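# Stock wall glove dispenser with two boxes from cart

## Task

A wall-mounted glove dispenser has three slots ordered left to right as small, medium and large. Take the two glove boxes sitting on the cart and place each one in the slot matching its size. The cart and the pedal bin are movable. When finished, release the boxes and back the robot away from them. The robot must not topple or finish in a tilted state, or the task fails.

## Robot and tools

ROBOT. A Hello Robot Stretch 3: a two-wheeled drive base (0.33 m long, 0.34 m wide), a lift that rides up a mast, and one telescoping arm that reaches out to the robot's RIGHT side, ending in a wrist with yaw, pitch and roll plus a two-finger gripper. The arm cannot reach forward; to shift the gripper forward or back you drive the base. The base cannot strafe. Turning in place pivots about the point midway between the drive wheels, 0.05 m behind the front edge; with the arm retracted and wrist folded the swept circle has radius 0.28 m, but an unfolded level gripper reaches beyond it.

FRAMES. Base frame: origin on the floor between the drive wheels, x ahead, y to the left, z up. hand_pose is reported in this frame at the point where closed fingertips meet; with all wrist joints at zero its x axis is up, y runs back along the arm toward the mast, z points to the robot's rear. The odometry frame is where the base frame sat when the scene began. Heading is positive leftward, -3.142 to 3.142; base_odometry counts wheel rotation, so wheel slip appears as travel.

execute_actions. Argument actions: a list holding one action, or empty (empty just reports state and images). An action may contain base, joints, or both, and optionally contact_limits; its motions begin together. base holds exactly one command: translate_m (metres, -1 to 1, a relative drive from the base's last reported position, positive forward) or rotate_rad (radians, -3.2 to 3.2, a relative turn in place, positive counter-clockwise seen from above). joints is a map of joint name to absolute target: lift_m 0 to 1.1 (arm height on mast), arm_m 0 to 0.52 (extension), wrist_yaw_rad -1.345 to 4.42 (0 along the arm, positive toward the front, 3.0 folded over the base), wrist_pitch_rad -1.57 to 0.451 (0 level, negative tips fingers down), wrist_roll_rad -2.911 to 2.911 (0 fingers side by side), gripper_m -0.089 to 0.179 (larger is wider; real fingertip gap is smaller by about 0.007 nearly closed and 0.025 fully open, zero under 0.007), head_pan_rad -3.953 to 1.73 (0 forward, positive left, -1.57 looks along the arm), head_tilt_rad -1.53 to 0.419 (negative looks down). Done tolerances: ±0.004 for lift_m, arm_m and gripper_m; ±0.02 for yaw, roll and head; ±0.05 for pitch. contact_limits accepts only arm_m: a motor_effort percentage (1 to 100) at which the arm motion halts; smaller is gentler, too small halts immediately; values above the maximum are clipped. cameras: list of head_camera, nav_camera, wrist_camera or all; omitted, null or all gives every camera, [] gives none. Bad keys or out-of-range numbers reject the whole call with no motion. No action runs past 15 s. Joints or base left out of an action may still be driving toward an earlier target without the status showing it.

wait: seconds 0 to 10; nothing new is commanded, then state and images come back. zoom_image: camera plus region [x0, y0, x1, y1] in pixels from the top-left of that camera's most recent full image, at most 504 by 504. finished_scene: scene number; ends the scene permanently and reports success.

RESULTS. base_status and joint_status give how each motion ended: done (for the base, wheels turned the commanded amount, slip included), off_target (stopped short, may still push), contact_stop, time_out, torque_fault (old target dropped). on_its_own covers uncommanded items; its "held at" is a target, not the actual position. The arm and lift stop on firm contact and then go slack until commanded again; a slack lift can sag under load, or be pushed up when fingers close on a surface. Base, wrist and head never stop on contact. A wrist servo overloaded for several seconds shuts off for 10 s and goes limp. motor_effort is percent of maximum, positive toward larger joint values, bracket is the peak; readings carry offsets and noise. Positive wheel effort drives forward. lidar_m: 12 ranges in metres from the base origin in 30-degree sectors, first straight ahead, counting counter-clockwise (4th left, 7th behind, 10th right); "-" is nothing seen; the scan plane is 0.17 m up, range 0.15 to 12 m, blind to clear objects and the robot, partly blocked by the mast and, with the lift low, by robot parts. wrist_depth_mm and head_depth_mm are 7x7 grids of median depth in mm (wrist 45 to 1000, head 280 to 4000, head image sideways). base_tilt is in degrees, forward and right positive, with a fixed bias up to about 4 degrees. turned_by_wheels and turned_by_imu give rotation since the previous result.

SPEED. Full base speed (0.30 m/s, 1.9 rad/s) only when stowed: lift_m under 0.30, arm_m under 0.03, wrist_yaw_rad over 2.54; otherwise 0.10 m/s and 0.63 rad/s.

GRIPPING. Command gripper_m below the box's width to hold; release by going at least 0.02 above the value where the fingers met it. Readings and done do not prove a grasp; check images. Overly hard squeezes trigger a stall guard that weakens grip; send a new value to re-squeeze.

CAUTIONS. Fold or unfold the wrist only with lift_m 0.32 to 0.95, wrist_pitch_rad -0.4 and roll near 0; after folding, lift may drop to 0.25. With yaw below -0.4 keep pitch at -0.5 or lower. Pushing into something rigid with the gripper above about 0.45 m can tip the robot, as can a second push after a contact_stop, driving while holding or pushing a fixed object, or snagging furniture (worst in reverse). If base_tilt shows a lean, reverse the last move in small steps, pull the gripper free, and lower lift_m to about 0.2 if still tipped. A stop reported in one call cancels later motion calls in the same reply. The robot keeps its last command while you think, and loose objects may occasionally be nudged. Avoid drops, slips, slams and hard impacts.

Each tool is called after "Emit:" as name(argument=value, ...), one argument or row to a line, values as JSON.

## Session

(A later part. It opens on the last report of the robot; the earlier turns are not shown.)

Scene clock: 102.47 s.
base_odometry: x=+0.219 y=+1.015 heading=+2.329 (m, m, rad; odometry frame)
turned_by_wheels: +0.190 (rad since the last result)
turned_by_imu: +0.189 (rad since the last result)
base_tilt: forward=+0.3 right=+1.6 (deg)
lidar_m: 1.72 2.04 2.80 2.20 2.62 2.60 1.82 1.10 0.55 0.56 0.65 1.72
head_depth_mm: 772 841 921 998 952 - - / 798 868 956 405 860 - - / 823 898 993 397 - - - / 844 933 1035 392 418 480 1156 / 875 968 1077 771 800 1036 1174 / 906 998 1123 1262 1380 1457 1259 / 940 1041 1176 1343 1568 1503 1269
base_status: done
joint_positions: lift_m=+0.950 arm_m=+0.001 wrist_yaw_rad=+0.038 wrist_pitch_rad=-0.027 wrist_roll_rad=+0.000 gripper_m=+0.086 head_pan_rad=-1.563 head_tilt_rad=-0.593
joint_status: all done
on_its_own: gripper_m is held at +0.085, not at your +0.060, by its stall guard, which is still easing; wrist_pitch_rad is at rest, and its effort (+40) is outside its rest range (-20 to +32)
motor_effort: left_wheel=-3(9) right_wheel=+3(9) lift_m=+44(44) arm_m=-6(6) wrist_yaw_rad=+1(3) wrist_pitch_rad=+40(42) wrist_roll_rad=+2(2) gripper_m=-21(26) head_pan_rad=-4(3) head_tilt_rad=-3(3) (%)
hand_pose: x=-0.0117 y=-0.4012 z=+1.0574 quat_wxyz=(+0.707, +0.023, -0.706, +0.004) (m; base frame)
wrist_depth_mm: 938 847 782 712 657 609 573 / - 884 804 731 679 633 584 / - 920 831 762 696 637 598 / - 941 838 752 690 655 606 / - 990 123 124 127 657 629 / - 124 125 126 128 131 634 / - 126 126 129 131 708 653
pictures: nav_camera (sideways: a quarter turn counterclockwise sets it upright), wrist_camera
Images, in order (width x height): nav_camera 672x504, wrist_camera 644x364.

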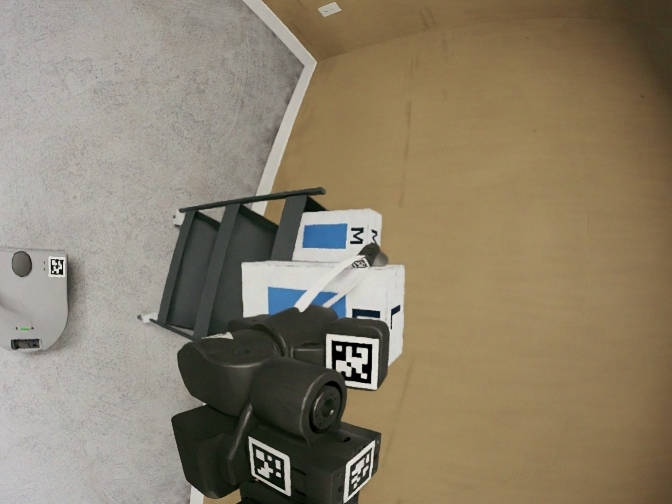

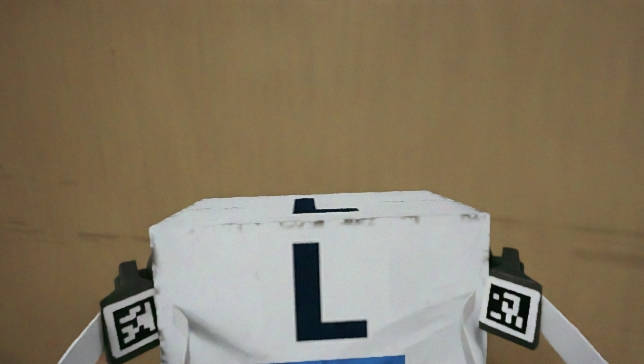

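Emit:
execute_actions(
  actions=[
    {"base":{"translate_m":1.0},"joints":{"gripper_m":0.088,"head_pan_rad":-0.3}},
  ],
)

Scene clock: 118.57 s.
base_odometry: x=-0.469 y=+1.741 heading=+2.329 (m, m, rad; odometry frame)
turned_by_wheels: +0.000 (rad since the last result)
turned_by_imu: +0.005 (rad since the last result)
base_tilt: forward=+0.3 right=+1.7 (deg)
lidar_m: 0.76 0.91 1.67 2.21 2.25 3.55 2.38 1.00 1.19 1.28 0.85 0.76
head_depth_mm: 606 663 736 824 938 1082 1207 / 608 666 736 827 937 1089 1215 / 609 668 740 828 942 1090 1215 / 613 668 741 831 911 1091 1221 / 612 672 744 833 910 1099 1227 / 615 673 746 838 933 1103 1231 / 615 677 747 836 903 1110 1239
base_status: done
joint_positions: lift_m=+0.950 arm_m=+0.001 wrist_yaw_rad=+0.038 wrist_pitch_rad=-0.027 wrist_roll_rad=+0.000 gripper_m=+0.089 head_pan_rad=-0.307 head_tilt_rad=-0.593
joint_status: all done
on_its_own: wrist_pitch_rad is at rest, and its effort (+40) is outside its rest range (-20 to +32)
motor_effort: left_wheel=-3(4) right_wheel=+1(5) lift_m=+44(45) arm_m=-6(6) wrist_yaw_rad=+1(1) wrist_pitch_rad=+40(40) wrist_roll_rad=+2(2) gripper_m=-20(19) head_pan_rad=+3(32) head_tilt_rad=-4(4) (%)
hand_pose: x=-0.0117 y=-0.4012 z=+1.0574 quat_wxyz=(+0.707, +0.023, -0.707, +0.004) (m; base frame)
wrist_depth_mm: 625 817 - - 934 857 800 / 629 809 - - 936 878 828 / 645 815 - - 986 907 843 / 640 825 - - 971 932 848 / 654 767 123 125 127 944 872 / 636 124 124 126 128 131 907 / 637 126 127 128 131 - 909
pictures: head_camera (sideways: a quarter turn clockwise sets it upright), nav_camera (sideways: a quarter turn counterclockwise sets it upright), wrist_camera
Images, in order (width x height): head_camera 896x504, nav_camera 672x504, wrist_camera 644x364.

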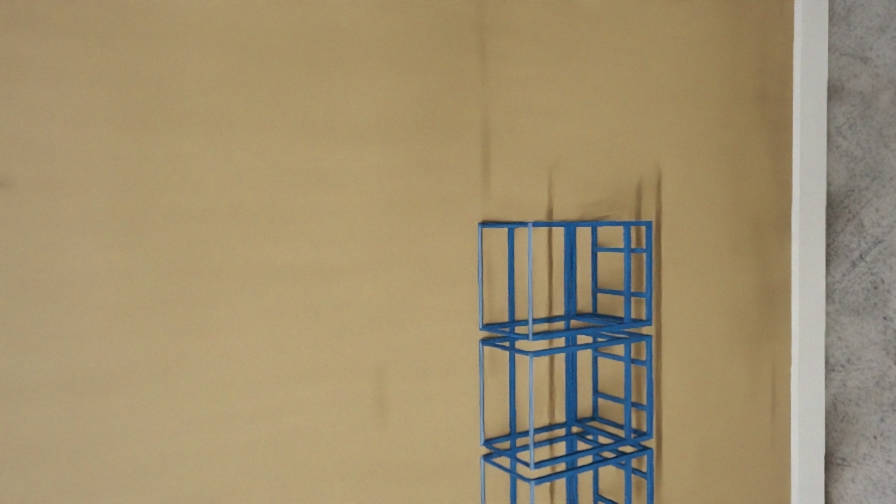

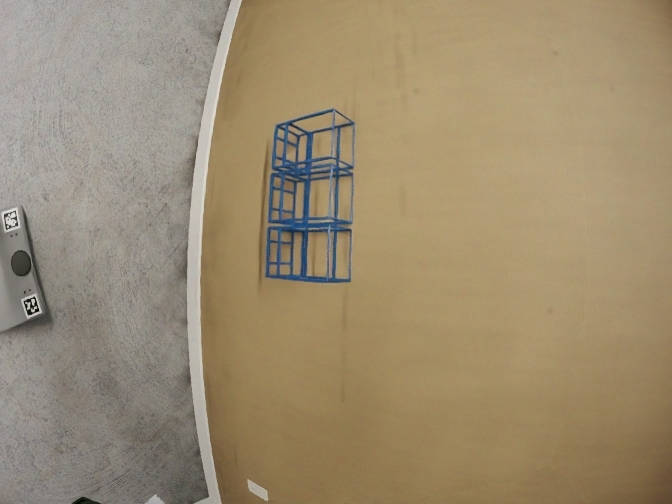

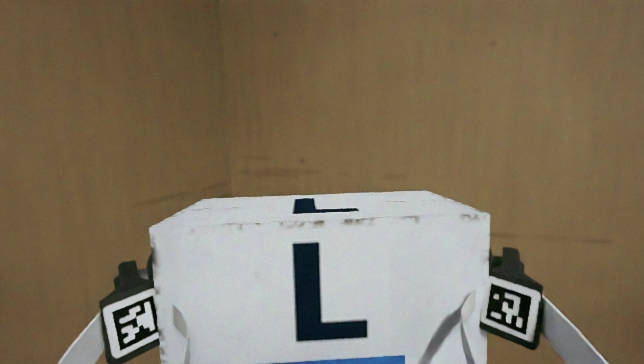

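Emit:
execute_actions(
  actions=[
    {"base":{"rotate_rad":1.29},"joints":{"head_pan_rad":-1.57,"head_tilt_rad":-0.7,"lift_m":0.9}},
  ],
  cameras=[],
)

Emit:
execute_actions(
  actions=[
    {"base":{"translate_m":0.08},"joints":{"arm_m":0.15}},
  ],
)

Scene clock: 129.87 s.
base_odometry: x=-0.469 y=+1.741 heading=-2.664 (m, m, rad; odometry frame)
turned_by_wheels: +1.290 (rad since the last result)
turned_by_imu: +1.283 (rad since the last result)
base_tilt: forward=+0.3 right=+1.7 (deg)
lidar_m: 2.50 2.21 2.78 3.56 1.19 1.00 1.28 1.04 0.78 0.76 0.80 1.11
head_depth_mm: 613 682 767 881 1015 - - / 616 684 771 436 1034 - - / 619 690 777 427 - - - / 624 695 783 426 460 1294 1196 / 627 698 790 861 1068 1299 1199 / 630 702 793 911 1079 1305 1208 / 635 706 801 904 1091 1308 1207
base_status: done
joint_positions: lift_m=+0.900 arm_m=+0.001 wrist_yaw_rad=+0.039 wrist_pitch_rad=-0.027 wrist_roll_rad=+0.001 gripper_m=+0.089 head_pan_rad=-1.563 head_tilt_rad=-0.691
joint_status: all done
on_its_own: wrist_pitch_rad is at rest, and its effort (+40) is outside its rest range (-20 to +32)
motor_effort: left_wheel=-3(7) right_wheel=+1(5) lift_m=+37(40) arm_m=-6(6) wrist_yaw_rad=+0(1) wrist_pitch_rad=+40(40) wrist_roll_rad=+1(2) gripper_m=-19(19) head_pan_rad=-3(41) head_tilt_rad=-4(17) (%)
hand_pose: x=-0.0116 y=-0.4012 z=+1.0077 quat_wxyz=(+0.707, +0.023, -0.707, +0.004) (m; base frame)
wrist_depth_mm: 492 482 483 479 473 467 462 / 510 497 495 493 482 480 471 / 520 516 510 506 496 492 486 / 535 529 524 516 509 501 496 / 558 540 123 124 127 517 515 / 572 124 125 126 128 130 530 / 591 126 127 128 131 554 535
pictures: none
No camera images: the call's "cameras" was empty. Leave "cameras" out to get every camera's image.

Scene clock: 132.23 s.
base_odometry: x=-0.540 y=+1.704 heading=-2.664 (m, m, rad; odometry frame)
turned_by_wheels: +0.000 (rad since the last result)
turned_by_imu: +0.000 (rad since the last result)
base_tilt: forward=+0.3 right=+1.7 (deg)
lidar_m: 2.42 2.14 2.67 3.56 1.30 1.07 1.36 1.05 0.78 0.76 0.80 1.12
head_depth_mm: 615 683 771 - - 1244 1183 / 617 687 762 - - 1257 1190 / 621 693 739 - - 1278 1190 / 625 696 557 601 1062 1293 1195 / 628 702 785 910 1072 1300 1208 / 632 705 798 899 1085 1304 1197 / 636 711 802 910 1100 1313 1206
base_status: done
joint_positions: lift_m=+0.900 arm_m=+0.150 wrist_yaw_rad=+0.039 wrist_pitch_rad=-0.027 wrist_roll_rad=+0.001 gripper_m=+0.089 head_pan_rad=-1.563 head_tilt_rad=-0.691
joint_status: all done
on_its_own: wrist_pitch_rad is at rest, and its effort (+40) is outside its rest range (-20 to +32)
motor_effort: left_wheel=-3(5) right_wheel=+2(5) lift_m=+38(37) arm_m=+5(4) wrist_yaw_rad=+1(1) wrist_pitch_rad=+40(40) wrist_roll_rad=+1(2) gripper_m=-19(20) head_pan_rad=-4(4) head_tilt_rad=-4(5) (%)
hand_pose: x=-0.0114 y=-0.5499 z=+1.0077 quat_wxyz=(+0.707, +0.024, -0.707, +0.004) (m; base frame)
wrist_depth_mm: 354 351 346 341 339 335 329 / 362 359 354 349 347 343 339 / 375 371 365 360 356 352 347 / 386 382 375 369 363 361 359 / 397 391 123 125 127 368 367 / 411 124 124 126 128 131 380 / 423 126 127 129 131 398 387
pictures: head_camera (sideways: a quarter turn clockwise sets it upright), nav_camera (sideways: a quarter turn counterclockwise sets it upright), wrist_camera
Images, in order (width x height): head_camera 896x504, nav_camera 672x504, wrist_camera 644x364.

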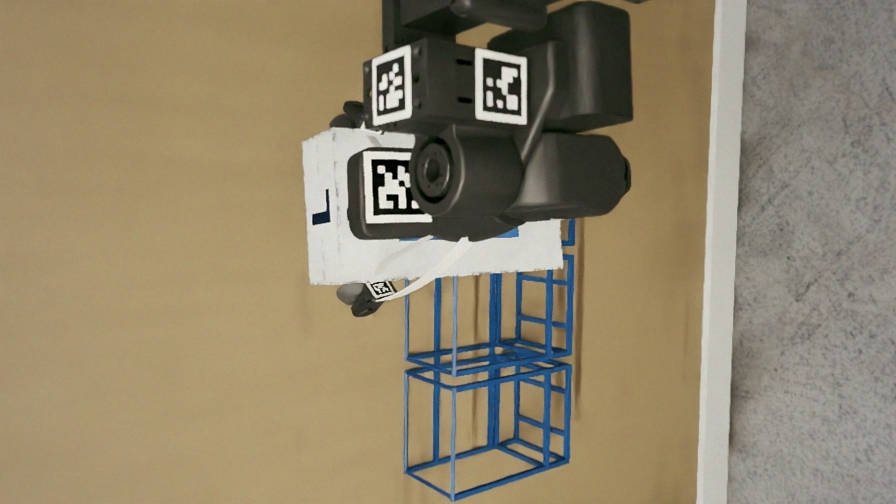

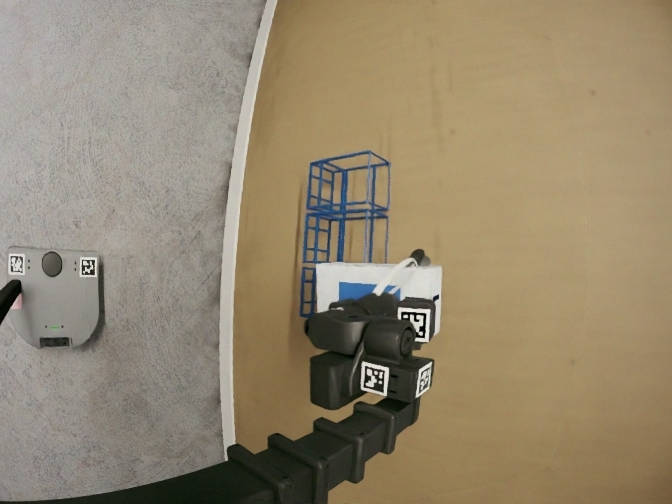

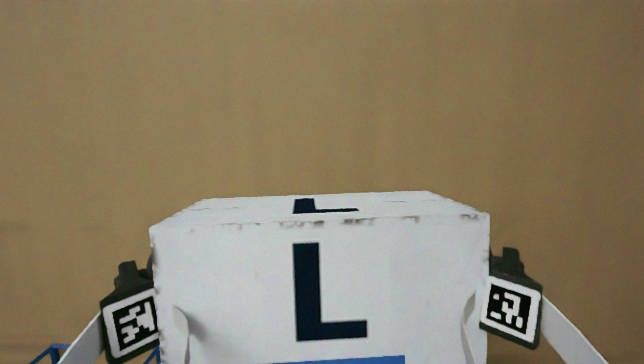

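Emit:
execute_actions(
  actions=[
    {"base":{"rotate_rad":-0.05},"joints":{"wrist_yaw_rad":-0.005,"arm_m":0.27}},
  ],
)

Scene clock: 141.17 s.
base_odometry: x=-0.540 y=+1.704 heading=-2.714 (m, m, rad; odometry frame)
turned_by_wheels: -0.050 (rad since the last result)
turned_by_imu: -0.049 (rad since the last result)
base_tilt: forward=+0.4 right=+1.6 (deg)
lidar_m: 2.41 2.13 2.54 3.56 1.36 1.07 1.36 1.10 0.79 0.76 0.79 1.07
head_depth_mm: 622 692 742 936 1080 1274 1184 / 622 694 - 950 1056 1283 1191 / 623 696 - 818 1060 1280 1192 / 623 694 654 782 1060 1286 1198 / 624 695 785 904 1035 1283 1196 / 625 695 787 885 1011 1287 1197 / 626 697 787 905 1011 1291 1208
base_status: done
joint_positions: lift_m=+0.900 arm_m=+0.270 wrist_yaw_rad=-0.007 wrist_pitch_rad=-0.027 wrist_roll_rad=+0.003 gripper_m=+0.089 head_pan_rad=-1.563 head_tilt_rad=-0.691
joint_status: all done
on_its_own: wrist_pitch_rad is at rest, and its effort (+40) is outside its rest range (-20 to +32)
motor_effort: left_wheel=+4(5) right_wheel=-3(5) lift_m=+38(38) arm_m=+7(5) wrist_yaw_rad=+1(7) wrist_pitch_rad=+40(40) wrist_roll_rad=+0(1) gripper_m=-20(21) head_pan_rad=-3(4) head_tilt_rad=-5(4) (%)
hand_pose: x=-0.0232 y=-0.6700 z=+1.0076 quat_wxyz=(+0.706, +0.007, -0.708, -0.012) (m; base frame)
wrist_depth_mm: 224 226 227 231 235 236 240 / 228 232 234 238 241 243 247 / 235 237 241 244 247 251 254 / 241 244 247 250 254 257 261 / 248 249 126 128 130 264 269 / 255 125 126 127 129 130 278 / 261 124 125 127 129 284 287
pictures: head_camera (sideways: a quarter turn clockwise sets it upright), nav_camera (sideways: a quarter turn counterclockwise sets it upright), wrist_camera
Images, in order (width x height): head_camera 896x504, nav_camera 672x504, wrist_camera 644x364.

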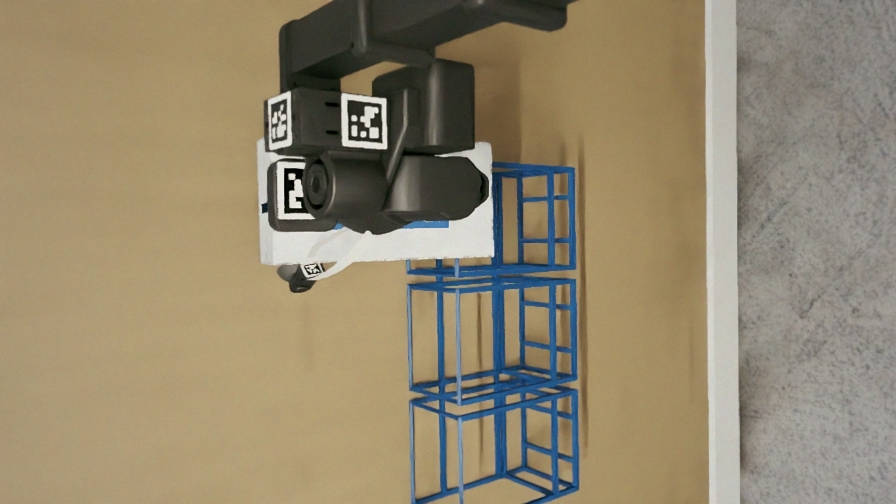

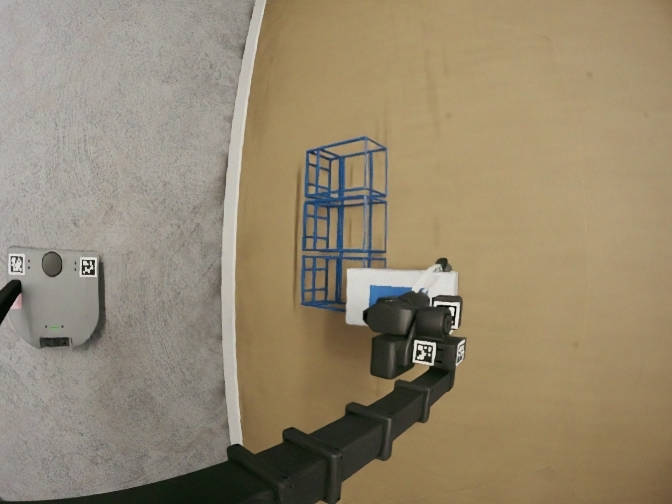

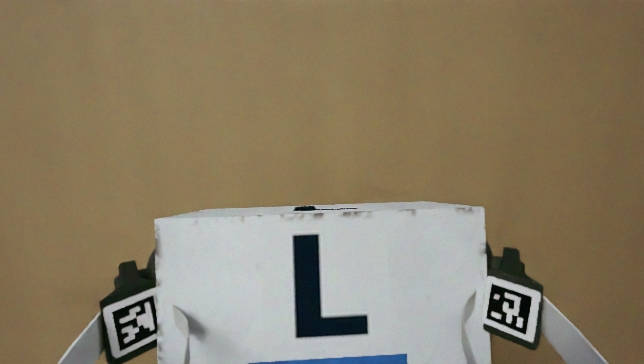

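Emit:
execute_actions(
  actions=[
    {"base":{"translate_m":0.012},"joints":{"arm_m":0.21}},
  ],
  cameras=["wrist_camera","head_camera"],
)

Scene clock: 151.57 s.
base_odometry: x=-0.551 y=+1.700 heading=-2.714 (m, m, rad; odometry frame)
turned_by_wheels: +0.000 (rad since the last result)
turned_by_imu: +0.001 (rad since the last result)
base_tilt: forward=+0.4 right=+1.7 (deg)
lidar_m: 2.40 2.13 2.52 3.55 1.36 1.08 1.37 1.10 0.80 0.76 0.79 1.06
head_depth_mm: 622 692 760 - 1080 1276 1185 / 622 693 747 - 1085 1280 1191 / 623 693 610 - 1084 1284 1194 / 624 693 607 686 1059 1289 1195 / 623 694 784 903 1033 1284 1200 / 623 696 787 885 1014 1289 1202 / 627 697 785 903 1016 1288 1207
base_status: done
joint_positions: lift_m=+0.900 arm_m=+0.210 wrist_yaw_rad=-0.006 wrist_pitch_rad=-0.027 wrist_roll_rad=+0.003 gripper_m=+0.089 head_pan_rad=-1.563 head_tilt_rad=-0.691
joint_status: all done
on_its_own: wrist_pitch_rad is at rest, and its effort (+40) is outside its rest range (-20 to +32)
motor_effort: left_wheel=+4(7) right_wheel=-3(5) lift_m=+38(38) arm_m=-6(9) wrist_yaw_rad=+1(1) wrist_pitch_rad=+40(40) wrist_roll_rad=+0(0) gripper_m=-20(20) head_pan_rad=-4(3) head_tilt_rad=-3(5) (%)
hand_pose: x=-0.0230 y=-0.6109 z=+1.0075 quat_wxyz=(+0.706, +0.008, -0.708, -0.012) (m; base frame)
wrist_depth_mm: 276 279 283 285 289 293 298 / 283 285 290 294 296 301 307 / 290 292 297 302 306 309 312 / 299 302 303 309 312 319 323 / 308 307 124 125 127 327 333 / 314 125 125 126 129 131 346 / 325 126 126 128 130 351 355
pictures: head_camera (sideways: a quarter turn clockwise sets it upright), wrist_camera
Images, in order (width x height): head_camera 896x504, wrist_camera 644x364.

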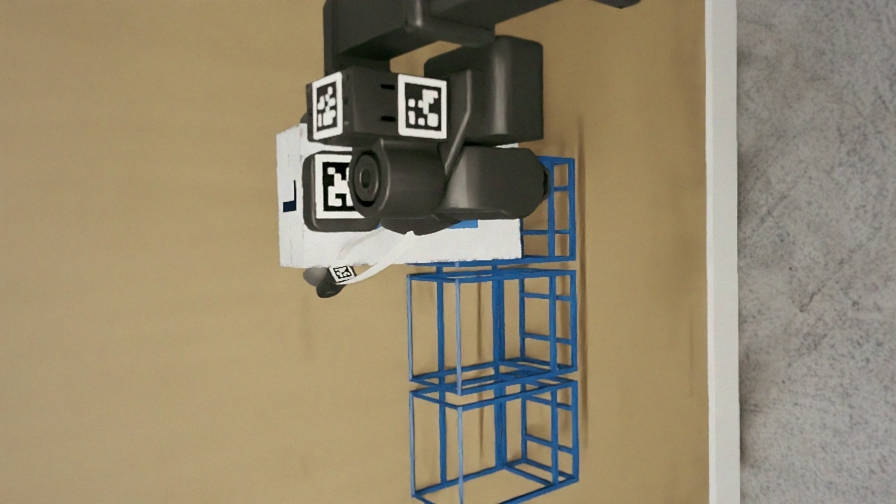

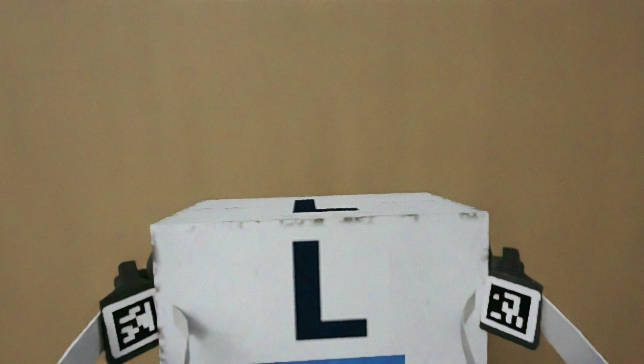

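Emit:
execute_actions(
  actions=[
    {"joints":{"lift_m":0.97}},
  ],
  cameras=[],
)

Emit:
execute_actions(
  actions=[
    {"joints":{"arm_m":0.315}},
  ],
  cameras=["wrist_camera","head_camera"],
)

Scene clock: 158.63 s.
base_odometry: x=-0.551 y=+1.700 heading=-2.714 (m, m, rad; odometry frame)
turned_by_wheels: +0.000 (rad since the last result)
turned_by_imu: +0.001 (rad since the last result)
base_tilt: forward=+0.3 right=+1.7 (deg)
lidar_m: 2.41 2.13 2.52 3.55 1.37 1.08 1.37 1.10 0.79 0.76 0.78 1.06
head_depth_mm: 622 671 - 916 1053 1275 1184 / 622 672 - 917 1059 1276 1185 / 622 678 - 936 1059 1288 1191 / 624 671 581 790 1059 1287 1197 / 623 697 784 901 1033 1289 1201 / 625 696 786 888 1012 1292 1202 / 625 696 788 903 1014 1293 1206
base_status: not commanded
joint_positions: lift_m=+0.970 arm_m=+0.210 wrist_yaw_rad=-0.006 wrist_pitch_rad=-0.027 wrist_roll_rad=+0.003 gripper_m=+0.089 head_pan_rad=-1.563 head_tilt_rad=-0.691
joint_status: all done
on_its_own: wrist_pitch_rad is at rest, and its effort (+40) is outside its rest range (-20 to +32)
motor_effort: left_wheel=+3(5) right_wheel=-3(3) lift_m=+44(44) arm_m=-6(6) wrist_yaw_rad=+1(0) wrist_pitch_rad=+40(40) wrist_roll_rad=+0(0) gripper_m=-19(19) head_pan_rad=-3(4) head_tilt_rad=-5(4) (%)
hand_pose: x=-0.0230 y=-0.6109 z=+1.0773 quat_wxyz=(+0.706, +0.008, -0.708, -0.012) (m; base frame)
wrist_depth_mm: 276 278 282 287 290 293 297 / 284 286 290 292 296 301 304 / 290 295 298 301 304 311 313 / 299 302 304 309 310 318 322 / 308 308 124 125 127 325 334 / 314 125 125 127 129 130 342 / 324 126 126 128 131 350 357
pictures: none
No camera images: the call's "cameras" was empty. Leave "cameras" out to get every camera's image.

Scene clock: 160.63 s.
base_odometry: x=-0.551 y=+1.700 heading=-2.714 (m, m, rad; odometry frame)
turned_by_wheels: +0.000 (rad since the last result)
turned_by_imu: +0.000 (rad since the last result)
base_tilt: forward=+0.3 right=+1.7 (deg)
lidar_m: 2.40 2.13 2.51 3.55 1.37 1.08 1.37 1.10 0.80 0.76 0.79 1.07
head_depth_mm: 622 - 808 897 1055 1276 1186 / 622 - 821 899 1056 1276 1182 / 623 - 713 881 1056 1282 1193 / 623 663 714 880 1059 1284 1191 / 623 695 785 900 1033 1288 1198 / 624 696 786 885 1013 1286 1198 / 626 696 788 899 1011 1290 1204
base_status: not commanded
joint_positions: lift_m=+0.970 arm_m=+0.315 wrist_yaw_rad=-0.006 wrist_pitch_rad=-0.027 wrist_roll_rad=+0.003 gripper_m=+0.089 head_pan_rad=-1.563 head_tilt_rad=-0.691
joint_status: all done
on_its_own: wrist_pitch_rad is at rest, and its effort (+40) is outside its rest range (-20 to +32)
motor_effort: left_wheel=+2(3) right_wheel=-3(3) lift_m=+44(44) arm_m=+5(5) wrist_yaw_rad=+0(1) wrist_pitch_rad=+40(40) wrist_roll_rad=+0(0) gripper_m=-19(19) head_pan_rad=-4(3) head_tilt_rad=-4(4) (%)
hand_pose: x=-0.0230 y=-0.7151 z=+1.0773 quat_wxyz=(+0.706, +0.008, -0.708, -0.012) (m; base frame)
wrist_depth_mm: 183 185 186 188 192 194 196 / 187 189 191 194 197 198 201 / 192 194 196 200 202 205 207 / 197 200 201 203 206 210 213 / 203 204 123 125 128 215 219 / 209 124 125 127 129 130 227 / 214 126 127 128 131 232 235
pictures: head_camera (sideways: a quarter turn clockwise sets it upright), wrist_camera
Images, in order (width x height): head_camera 896x504, wrist_camera 644x364.

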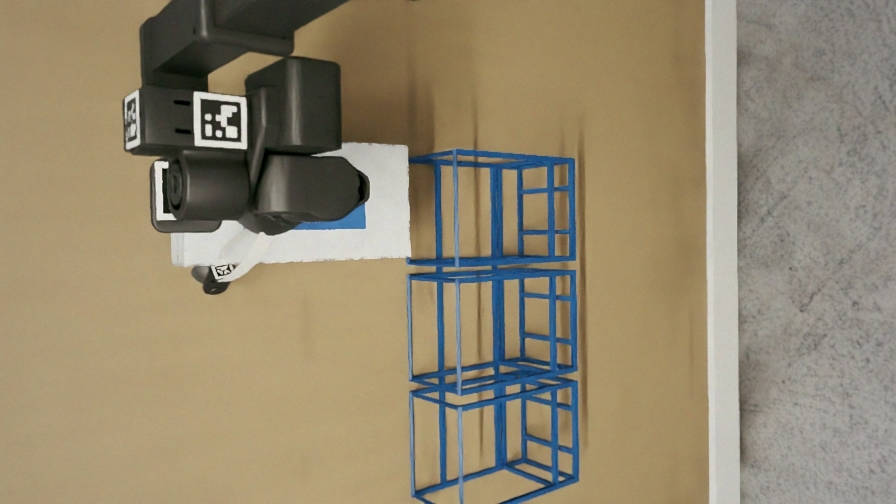

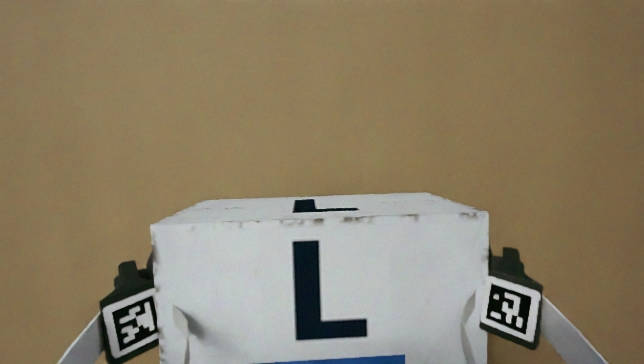

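Emit:
execute_actions(
  actions=[
    {"base":{"translate_m":0.005},"joints":{"lift_m":0.935,"arm_m":0.322}},
  ],
  cameras=["wrist_camera","head_camera"],
)

Emit:
zoom_image(
  camera="head_camera",
  region=[340,110,540,310],
)

Scene clock: 168.97 s.
base_odometry: x=-0.556 y=+1.697 heading=-2.714 (m, m, rad; odometry frame)
turned_by_wheels: +0.000 (rad since the last result)
turned_by_imu: +0.001 (rad since the last result)
base_tilt: forward=+0.4 right=+1.7 (deg)
lidar_m: 2.40 2.12 2.50 3.56 1.99 1.09 1.38 1.10 0.80 0.76 0.79 1.07
head_depth_mm: 623 680 - 900 1055 1277 1187 / 622 670 - 899 1054 1280 1185 / 622 673 - 858 1061 1280 1195 / 624 673 723 902 1052 1276 1199 / 623 694 784 902 1034 1291 1200 / 625 696 786 882 1012 1290 1204 / 624 695 788 903 1037 1298 1209
base_status: done
joint_positions: lift_m=+0.935 arm_m=+0.322 wrist_yaw_rad=-0.006 wrist_pitch_rad=-0.027 wrist_roll_rad=+0.003 gripper_m=+0.089 head_pan_rad=-1.563 head_tilt_rad=-0.691
joint_status: all done
on_its_own: wrist_pitch_rad is at rest, and its effort (+40) is outside its rest range (-20 to +32)
motor_effort: left_wheel=+3(7) right_wheel=-3(4) lift_m=+37(42) arm_m=+6(5) wrist_yaw_rad=+1(1) wrist_pitch_rad=+40(40) wrist_roll_rad=+0(0) gripper_m=-19(19) head_pan_rad=-4(3) head_tilt_rad=-5(5) (%)
hand_pose: x=-0.0230 y=-0.7220 z=+1.0426 quat_wxyz=(+0.706, +0.008, -0.708, -0.012) (m; base frame)
wrist_depth_mm: 176 177 180 182 185 187 189 / 181 182 185 187 189 192 194 / 186 187 190 193 195 197 200 / 190 191 194 197 199 202 206 / 196 197 123 125 127 208 212 / 201 124 124 126 129 131 219 / 207 126 126 128 130 224 226
pictures: head_camera (sideways: a quarter turn clockwise sets it upright), wrist_camera
Images, in order (width x height): head_camera 896x504, wrist_camera 644x364.

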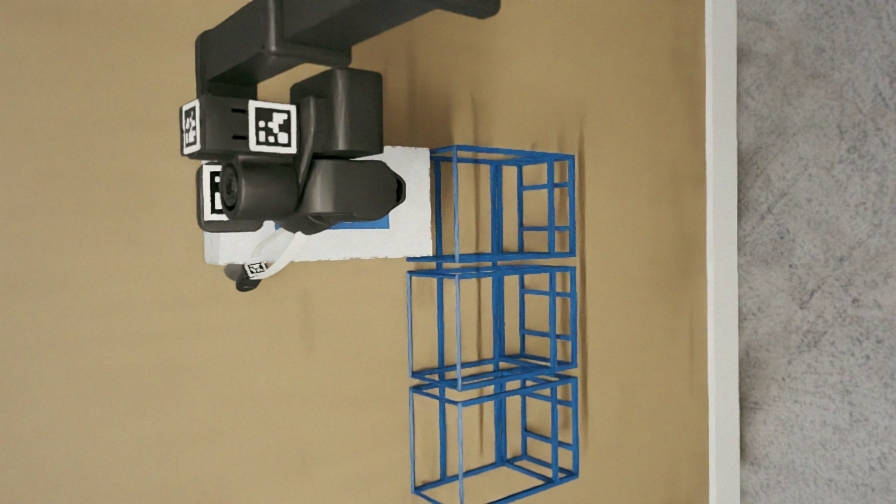

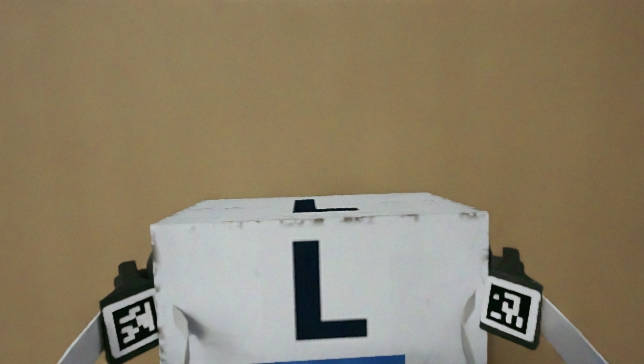

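Region (340, 110, 540, 310) of head_camera's 896x504 image, scaled by 2.520, with more detail than that image has.

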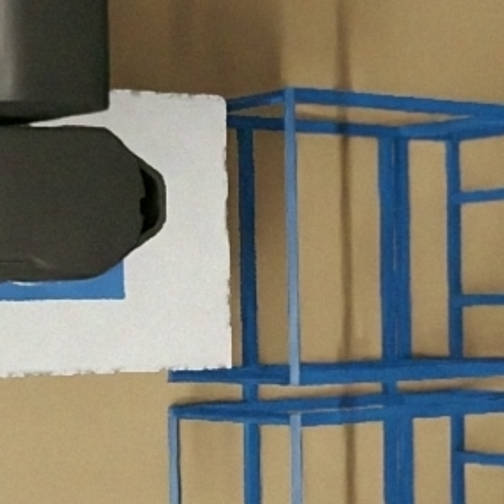

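Emit:
execute_actions(
  actions=[
    {"joints":{"lift_m":0.895,"arm_m":0.325}},
  ],
  cameras=["wrist_camera","head_camera"],
)

Emit:
zoom_image(
  camera="head_camera",
  region=[340,110,540,310],
)

Scene clock: 175.17 s.
base_odometry: x=-0.556 y=+1.697 heading=-2.714 (m, m, rad; odometry frame)
turned_by_wheels: +0.000 (rad since the last result)
turned_by_imu: +0.001 (rad since the last result)
base_tilt: forward=+0.4 right=+1.6 (deg)
lidar_m: 2.40 2.12 2.51 3.55 1.99 1.08 1.37 1.10 0.79 0.76 0.79 1.06
head_depth_mm: 622 693 - 936 1077 1278 1186 / 622 692 - 919 1057 1276 1186 / 623 690 - 918 1060 1286 1190 / 623 694 732 883 1056 1283 1197 / 623 696 785 904 1034 1291 1197 / 624 697 787 883 1014 1286 1205 / 625 696 786 902 1037 1290 1207
base_status: not commanded
joint_positions: lift_m=+0.895 arm_m=+0.325 wrist_yaw_rad=-0.006 wrist_pitch_rad=-0.027 wrist_roll_rad=+0.003 gripper_m=+0.089 head_pan_rad=-1.563 head_tilt_rad=-0.691
joint_status: all done
on_its_own: wrist_pitch_rad is at rest, and its effort (+40) is outside its rest range (-20 to +32)
motor_effort: left_wheel=+3(3) right_wheel=-3(3) lift_m=+38(41) arm_m=+5(4) wrist_yaw_rad=+2(1) wrist_pitch_rad=+40(40) wrist_roll_rad=+0(0) gripper_m=-20(20) head_pan_rad=-4(3) head_tilt_rad=-4(6) (%)
hand_pose: x=-0.0230 y=-0.7251 z=+1.0026 quat_wxyz=(+0.706, +0.008, -0.708, -0.012) (m; base frame)
wrist_depth_mm: 174 175 177 179 182 184 186 / 178 180 181 184 186 190 192 / 182 184 187 189 192 195 197 / 187 190 191 193 197 200 203 / 192 193 123 125 127 205 209 / 198 124 125 127 129 131 215 / 204 126 127 128 130 221 222
pictures: head_camera (sideways: a quarter turn clockwise sets it upright), wrist_camera
Images, in order (width x height): head_camera 896x504, wrist_camera 644x364.

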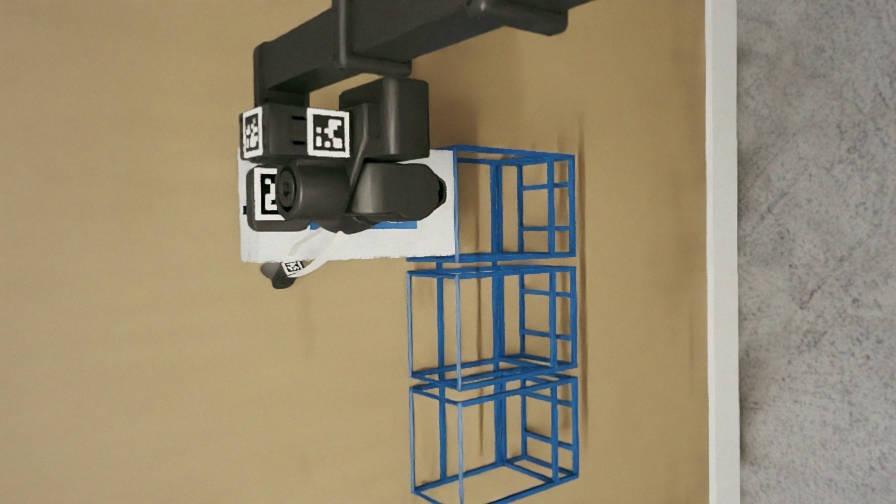

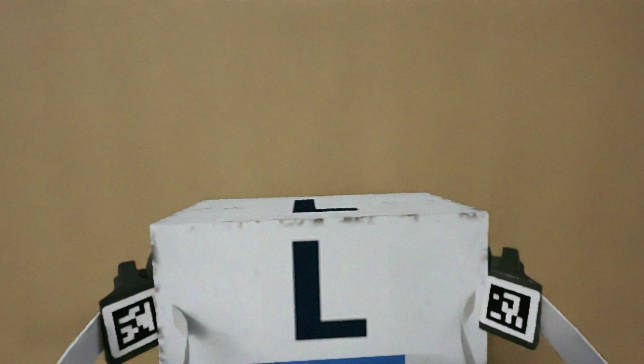

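Region (340, 110, 540, 310) of head_camera's 896x504 image, scaled by 2.520, with more detail than that image has.

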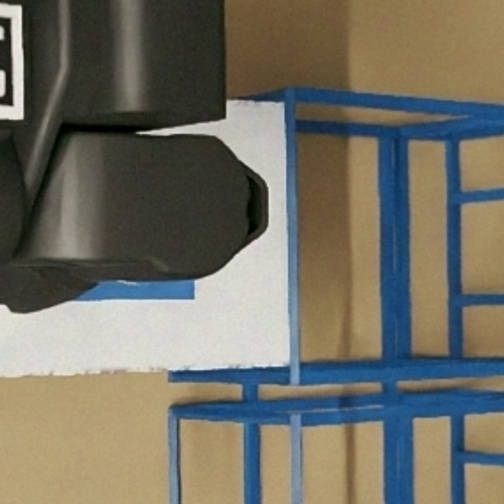

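Emit:
execute_actions(
  actions=[
    {"joints":{"lift_m":0.76,"arm_m":0.322}},
  ],
  cameras=["wrist_camera","head_camera"],
)

Scene clock: 181.13 s.
base_odometry: x=-0.556 y=+1.697 heading=-2.714 (m, m, rad; odometry frame)
turned_by_wheels: +0.000 (rad since the last result)
turned_by_imu: +0.001 (rad since the last result)
base_tilt: forward=+0.3 right=+1.6 (deg)
lidar_m: 2.40 2.12 2.51 3.56 1.98 1.09 1.38 1.10 0.80 0.76 0.79 1.07
head_depth_mm: 624 692 781 890 1031 - 1165 / 622 692 781 860 1111 1270 1186 / 622 693 767 - 1099 1277 1189 / 623 694 770 841 1056 1281 1196 / 623 696 783 902 1034 1289 1202 / 625 697 786 885 1013 1283 1207 / 625 695 787 902 1043 1287 1214
base_status: not commanded
joint_positions: lift_m=+0.760 arm_m=+0.322 wrist_yaw_rad=-0.006 wrist_pitch_rad=-0.027 wrist_roll_rad=+0.003 gripper_m=+0.089 head_pan_rad=-1.563 head_tilt_rad=-0.691
joint_status: all done
on_its_own: wrist_pitch_rad is at rest, and its effort (+40) is outside its rest range (-20 to +32)
motor_effort: left_wheel=+4(3) right_wheel=-3(3) lift_m=+37(40) arm_m=-6(5) wrist_yaw_rad=+0(1) wrist_pitch_rad=+40(40) wrist_roll_rad=+0(0) gripper_m=-20(20) head_pan_rad=-3(4) head_tilt_rad=-5(4) (%)
hand_pose: x=-0.0230 y=-0.7229 z=+0.8676 quat_wxyz=(+0.706, +0.008, -0.708, -0.012) (m; base frame)
wrist_depth_mm: 176 177 179 181 183 186 188 / 179 182 184 187 189 191 194 / 185 187 189 191 193 197 200 / 190 192 193 197 198 202 205 / 195 196 123 125 127 207 212 / 200 125 125 126 129 131 218 / 205 126 126 128 130 224 225
pictures: head_camera (sideways: a quarter turn clockwise sets it upright), wrist_camera
Images, in order (width x height): head_camera 896x504, wrist_camera 644x364.

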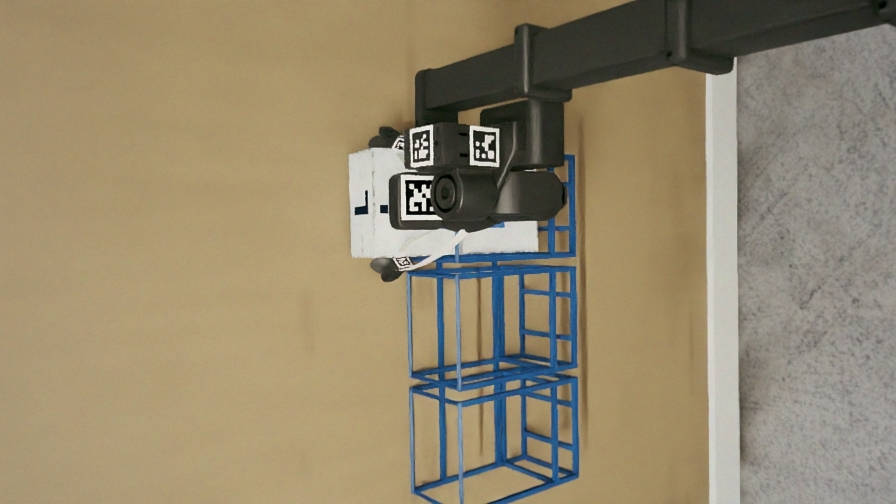

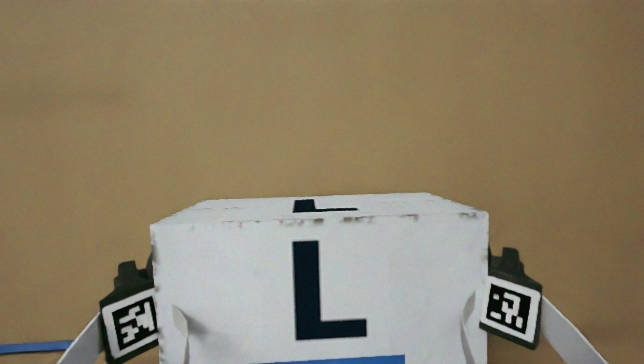

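Emit:
execute_actions(
  actions=[
    {"joints":{"lift_m":0.71}},
  ],
  cameras=["wrist_camera","head_camera"],
)

Scene clock: 185.30 s.
base_odometry: x=-0.556 y=+1.697 heading=-2.714 (m, m, rad; odometry frame)
turned_by_wheels: +0.000 (rad since the last result)
turned_by_imu: +0.001 (rad since the last result)
base_tilt: forward=+0.4 right=+1.6 (deg)
lidar_m: 2.40 2.12 2.51 3.55 1.98 1.08 1.37 1.10 0.79 0.76 0.79 1.07
head_depth_mm: 623 692 781 898 1027 - - / 623 693 782 879 - 1283 1186 / 623 694 782 784 1127 1282 1193 / 622 694 786 840 1059 1279 1192 / 623 696 784 904 1034 1283 1197 / 625 695 786 885 1011 1283 1205 / 624 697 785 904 1040 1285 1212
base_status: not commanded
joint_positions: lift_m=+0.710 arm_m=+0.322 wrist_yaw_rad=-0.006 wrist_pitch_rad=+0.014 wrist_roll_rad=+0.007 gripper_m=+0.089 head_pan_rad=-1.563 head_tilt_rad=-0.691
joint_status: all done
motor_effort: left_wheel=+2(4) right_wheel=-2(3) lift_m=+33(36) arm_m=-2(6) wrist_yaw_rad=+1(1) wrist_pitch_rad=+17(40) wrist_roll_rad=-3(4) gripper_m=-19(20) head_pan_rad=-3(4) head_tilt_rad=-4(5) (%)
hand_pose: x=-0.0230 y=-0.7237 z=+0.8283 quat_wxyz=(+0.705, -0.007, -0.709, +0.002) (m; base frame)
wrist_depth_mm: 180 181 183 186 188 190 193 / 183 185 187 189 192 195 197 / 187 188 191 194 196 199 202 / 191 193 194 197 199 203 206 / 195 195 123 125 127 207 210 / 198 124 124 126 128 130 216 / 203 125 126 128 130 174 221
pictures: head_camera (sideways: a quarter turn clockwise sets it upright), wrist_camera
Images, in order (width x height): head_camera 896x504, wrist_camera 644x364.

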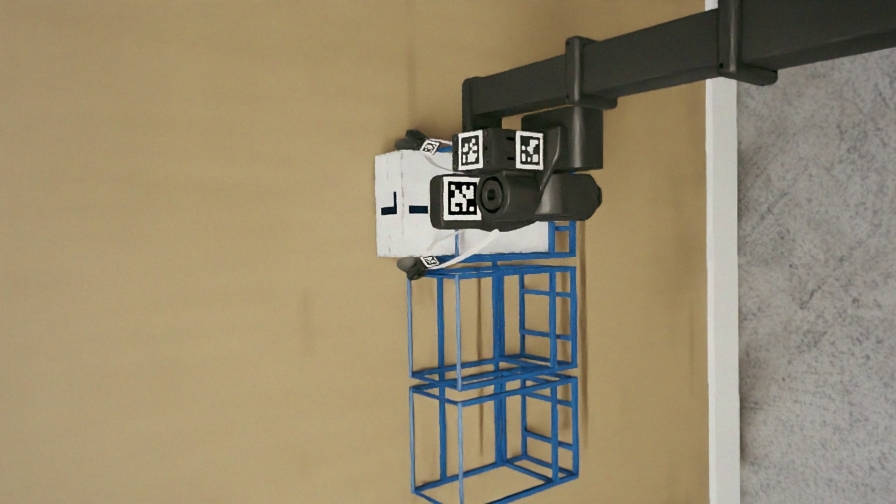

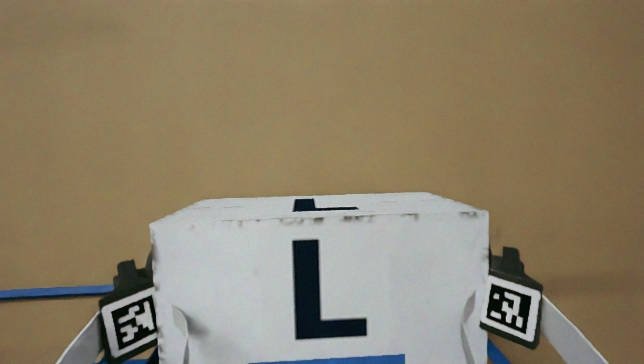

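Emit:
execute_actions(
  actions=[
    {"joints":{"gripper_m":0.15}},
  ],
  cameras=["wrist_camera"],
)

Emit:
execute_actions(
  actions=[
    {"joints":{"gripper_m":0.179,"lift_m":0.76,"wrist_pitch_rad":0}},
  ],
  cameras=["wrist_camera"],
)

Emit:
execute_actions(
  actions=[
    {"joints":{"arm_m":0}},
  ],
  cameras=["wrist_camera","head_camera"],
)

Scene clock: 192.20 s.
base_odometry: x=-0.556 y=+1.697 heading=-2.714 (m, m, rad; odometry frame)
turned_by_wheels: +0.000 (rad since the last result)
turned_by_imu: +0.001 (rad since the last result)
base_tilt: forward=+0.3 right=+1.7 (deg)
lidar_m: 2.40 2.13 2.51 3.56 1.98 1.09 1.37 1.10 0.80 0.76 0.79 1.06
head_depth_mm: 622 694 784 900 1028 - - / 621 692 784 871 - 1279 1189 / 624 693 783 787 1129 1278 1191 / 623 694 784 826 1057 1283 1197 / 624 696 785 901 1032 1290 1199 / 625 694 787 882 1010 1289 1207 / 626 695 787 904 1033 1286 1203
base_status: not commanded
joint_positions: lift_m=+0.710 arm_m=+0.322 wrist_yaw_rad=-0.006 wrist_pitch_rad=+0.020 wrist_roll_rad=+0.009 gripper_m=+0.150 head_pan_rad=-1.563 head_tilt_rad=-0.691
joint_status: all done
motor_effort: left_wheel=+3(2) right_wheel=-3(3) lift_m=+34(33) arm_m=-2(2) wrist_yaw_rad=+1(1) wrist_pitch_rad=+14(18) wrist_roll_rad=-4(6) gripper_m=+0(79) head_pan_rad=-4(4) head_tilt_rad=-4(5) (%)
hand_pose: x=-0.0231 y=-0.7238 z=+0.8298 quat_wxyz=(+0.704, -0.009, -0.710, +0.005) (m; base frame)
wrist_depth_mm: 180 182 184 186 189 190 194 / 183 185 188 190 193 195 197 / 187 189 191 193 196 199 201 / 191 192 195 198 200 202 205 / 194 196 182 175 170 206 210 / 197 122 122 123 125 126 215 / 202 123 123 124 126 215 221
pictures: wrist_camera
Images, in order (width x height): wrist_camera 644x364.

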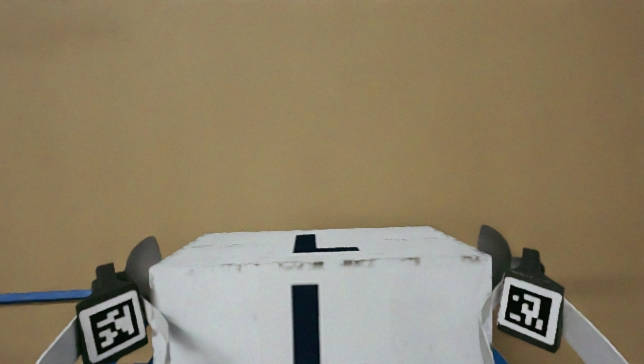

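Scene clock: 193.50 s.
base_odometry: x=-0.556 y=+1.697 heading=-2.714 (m, m, rad; odometry frame)
turned_by_wheels: +0.000 (rad since the last result)
turned_by_imu: +0.000 (rad since the last result)
base_tilt: forward=+0.3 right=+1.7 (deg)
lidar_m: 2.40 2.12 2.51 3.56 1.98 1.08 1.37 1.10 0.79 0.76 0.79 1.06
head_depth_mm: 622 693 780 890 1026 - 1164 / 623 691 781 - 1106 1279 1188 / 623 694 784 - 1096 1281 1192 / 624 695 784 848 1059 1276 1198 / 624 695 784 904 1034 1286 1195 / 625 696 785 885 1013 1284 1204 / 625 696 788 904 1039 1285 1203
base_status: not commanded
joint_positions: lift_m=+0.760 arm_m=+0.322 wrist_yaw_rad=-0.006 wrist_pitch_rad=-0.014 wrist_roll_rad=+0.009 gripper_m=+0.179 head_pan_rad=-1.563 head_tilt_rad=-0.691
joint_status: all done
motor_effort: left_wheel=+3(4) right_wheel=-3(3) lift_m=+39(40) arm_m=-2(2) wrist_yaw_rad=+1(1) wrist_pitch_rad=+8(13) wrist_roll_rad=-4(4) gripper_m=+0(84) head_pan_rad=-3(3) head_tilt_rad=-3(4) (%)
hand_pose: x=-0.0231 y=-0.7230 z=+0.8708 quat_wxyz=(+0.704, +0.003, -0.710, -0.008) (m; base frame)
wrist_depth_mm: 177 179 181 183 185 188 190 / 181 183 185 188 190 192 195 / 185 187 190 193 195 197 200 / 190 192 194 197 200 202 206 / 194 197 200 203 205 208 212 / 198 204 205 209 211 214 218 / - 207 155 153 151 220 -
pictures: wrist_camera
Images, in order (width x height): wrist_camera 644x364.

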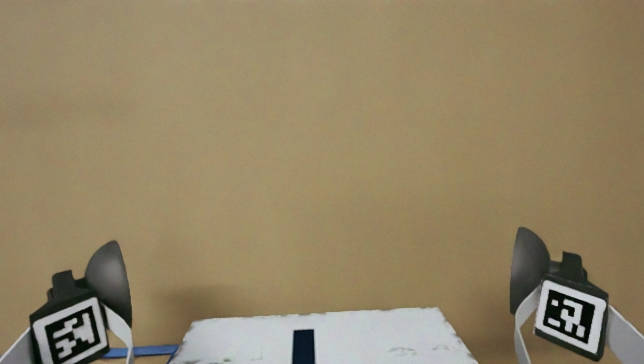

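Scene clock: 197.07 s.
base_odometry: x=-0.556 y=+1.697 heading=-2.714 (m, m, rad; odometry frame)
turned_by_wheels: +0.000 (rad since the last result)
turned_by_imu: +0.001 (rad since the last result)
base_tilt: forward=+0.3 right=+1.6 (deg)
lidar_m: 2.40 2.12 2.51 3.55 1.99 1.09 1.37 1.10 0.79 0.76 0.78 1.07
head_depth_mm: 623 692 783 898 1053 1272 1237 / 623 692 784 900 1056 1283 1214 / 623 695 782 790 1060 1207 - / 623 696 784 828 1057 1263 1183 / 624 696 784 904 1008 1286 1200 / 623 697 785 883 1015 1290 1200 / 626 698 785 901 1037 1290 1207
base_status: not commanded
joint_positions: lift_m=+0.760 arm_m=+0.001 wrist_yaw_rad=-0.006 wrist_pitch_rad=-0.015 wrist_roll_rad=+0.008 gripper_m=+0.179 head_pan_rad=-1.563 head_tilt_rad=-0.691
joint_status: all done
motor_effort: left_wheel=+3(3) right_wheel=-3(3) lift_m=+39(39) arm_m=-6(7) wrist_yaw_rad=+0(1) wrist_pitch_rad=+8(8) wrist_roll_rad=-3(4) gripper_m=+0(0) head_pan_rad=-3(4) head_tilt_rad=-5(4) (%)
hand_pose: x=-0.0231 y=-0.4017 z=+0.8707 quat_wxyz=(+0.705, +0.003, -0.710, -0.008) (m; base frame)
wrist_depth_mm: 465 473 474 482 488 492 501 / 479 479 488 492 503 510 515 / 487 491 499 505 512 521 526 / 501 505 513 516 524 538 538 / 510 511 517 427 538 549 556 / 524 527 540 442 551 558 572 / - 440 545 453 565 584 -
pictures: head_camera (sideways: a quarter turn clockwise sets it upright), wrist_camera
Images, in order (width x height): head_camera 896x504, wrist_camera 644x364.

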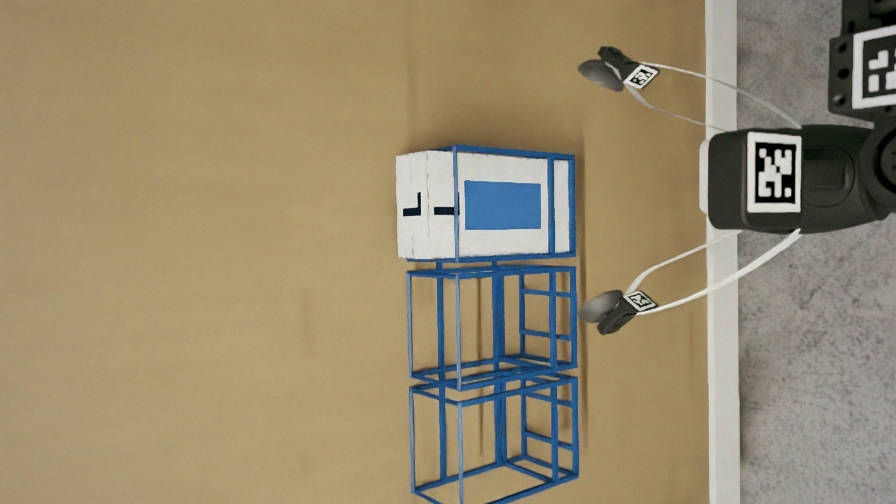

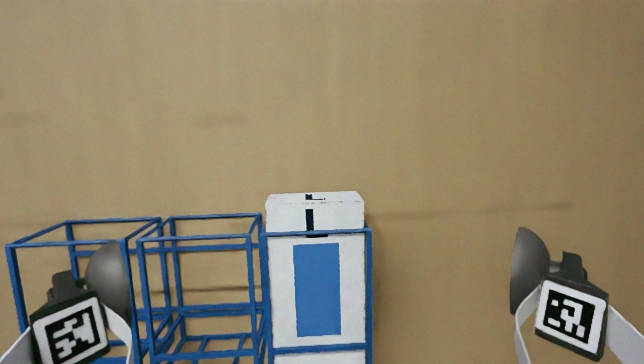

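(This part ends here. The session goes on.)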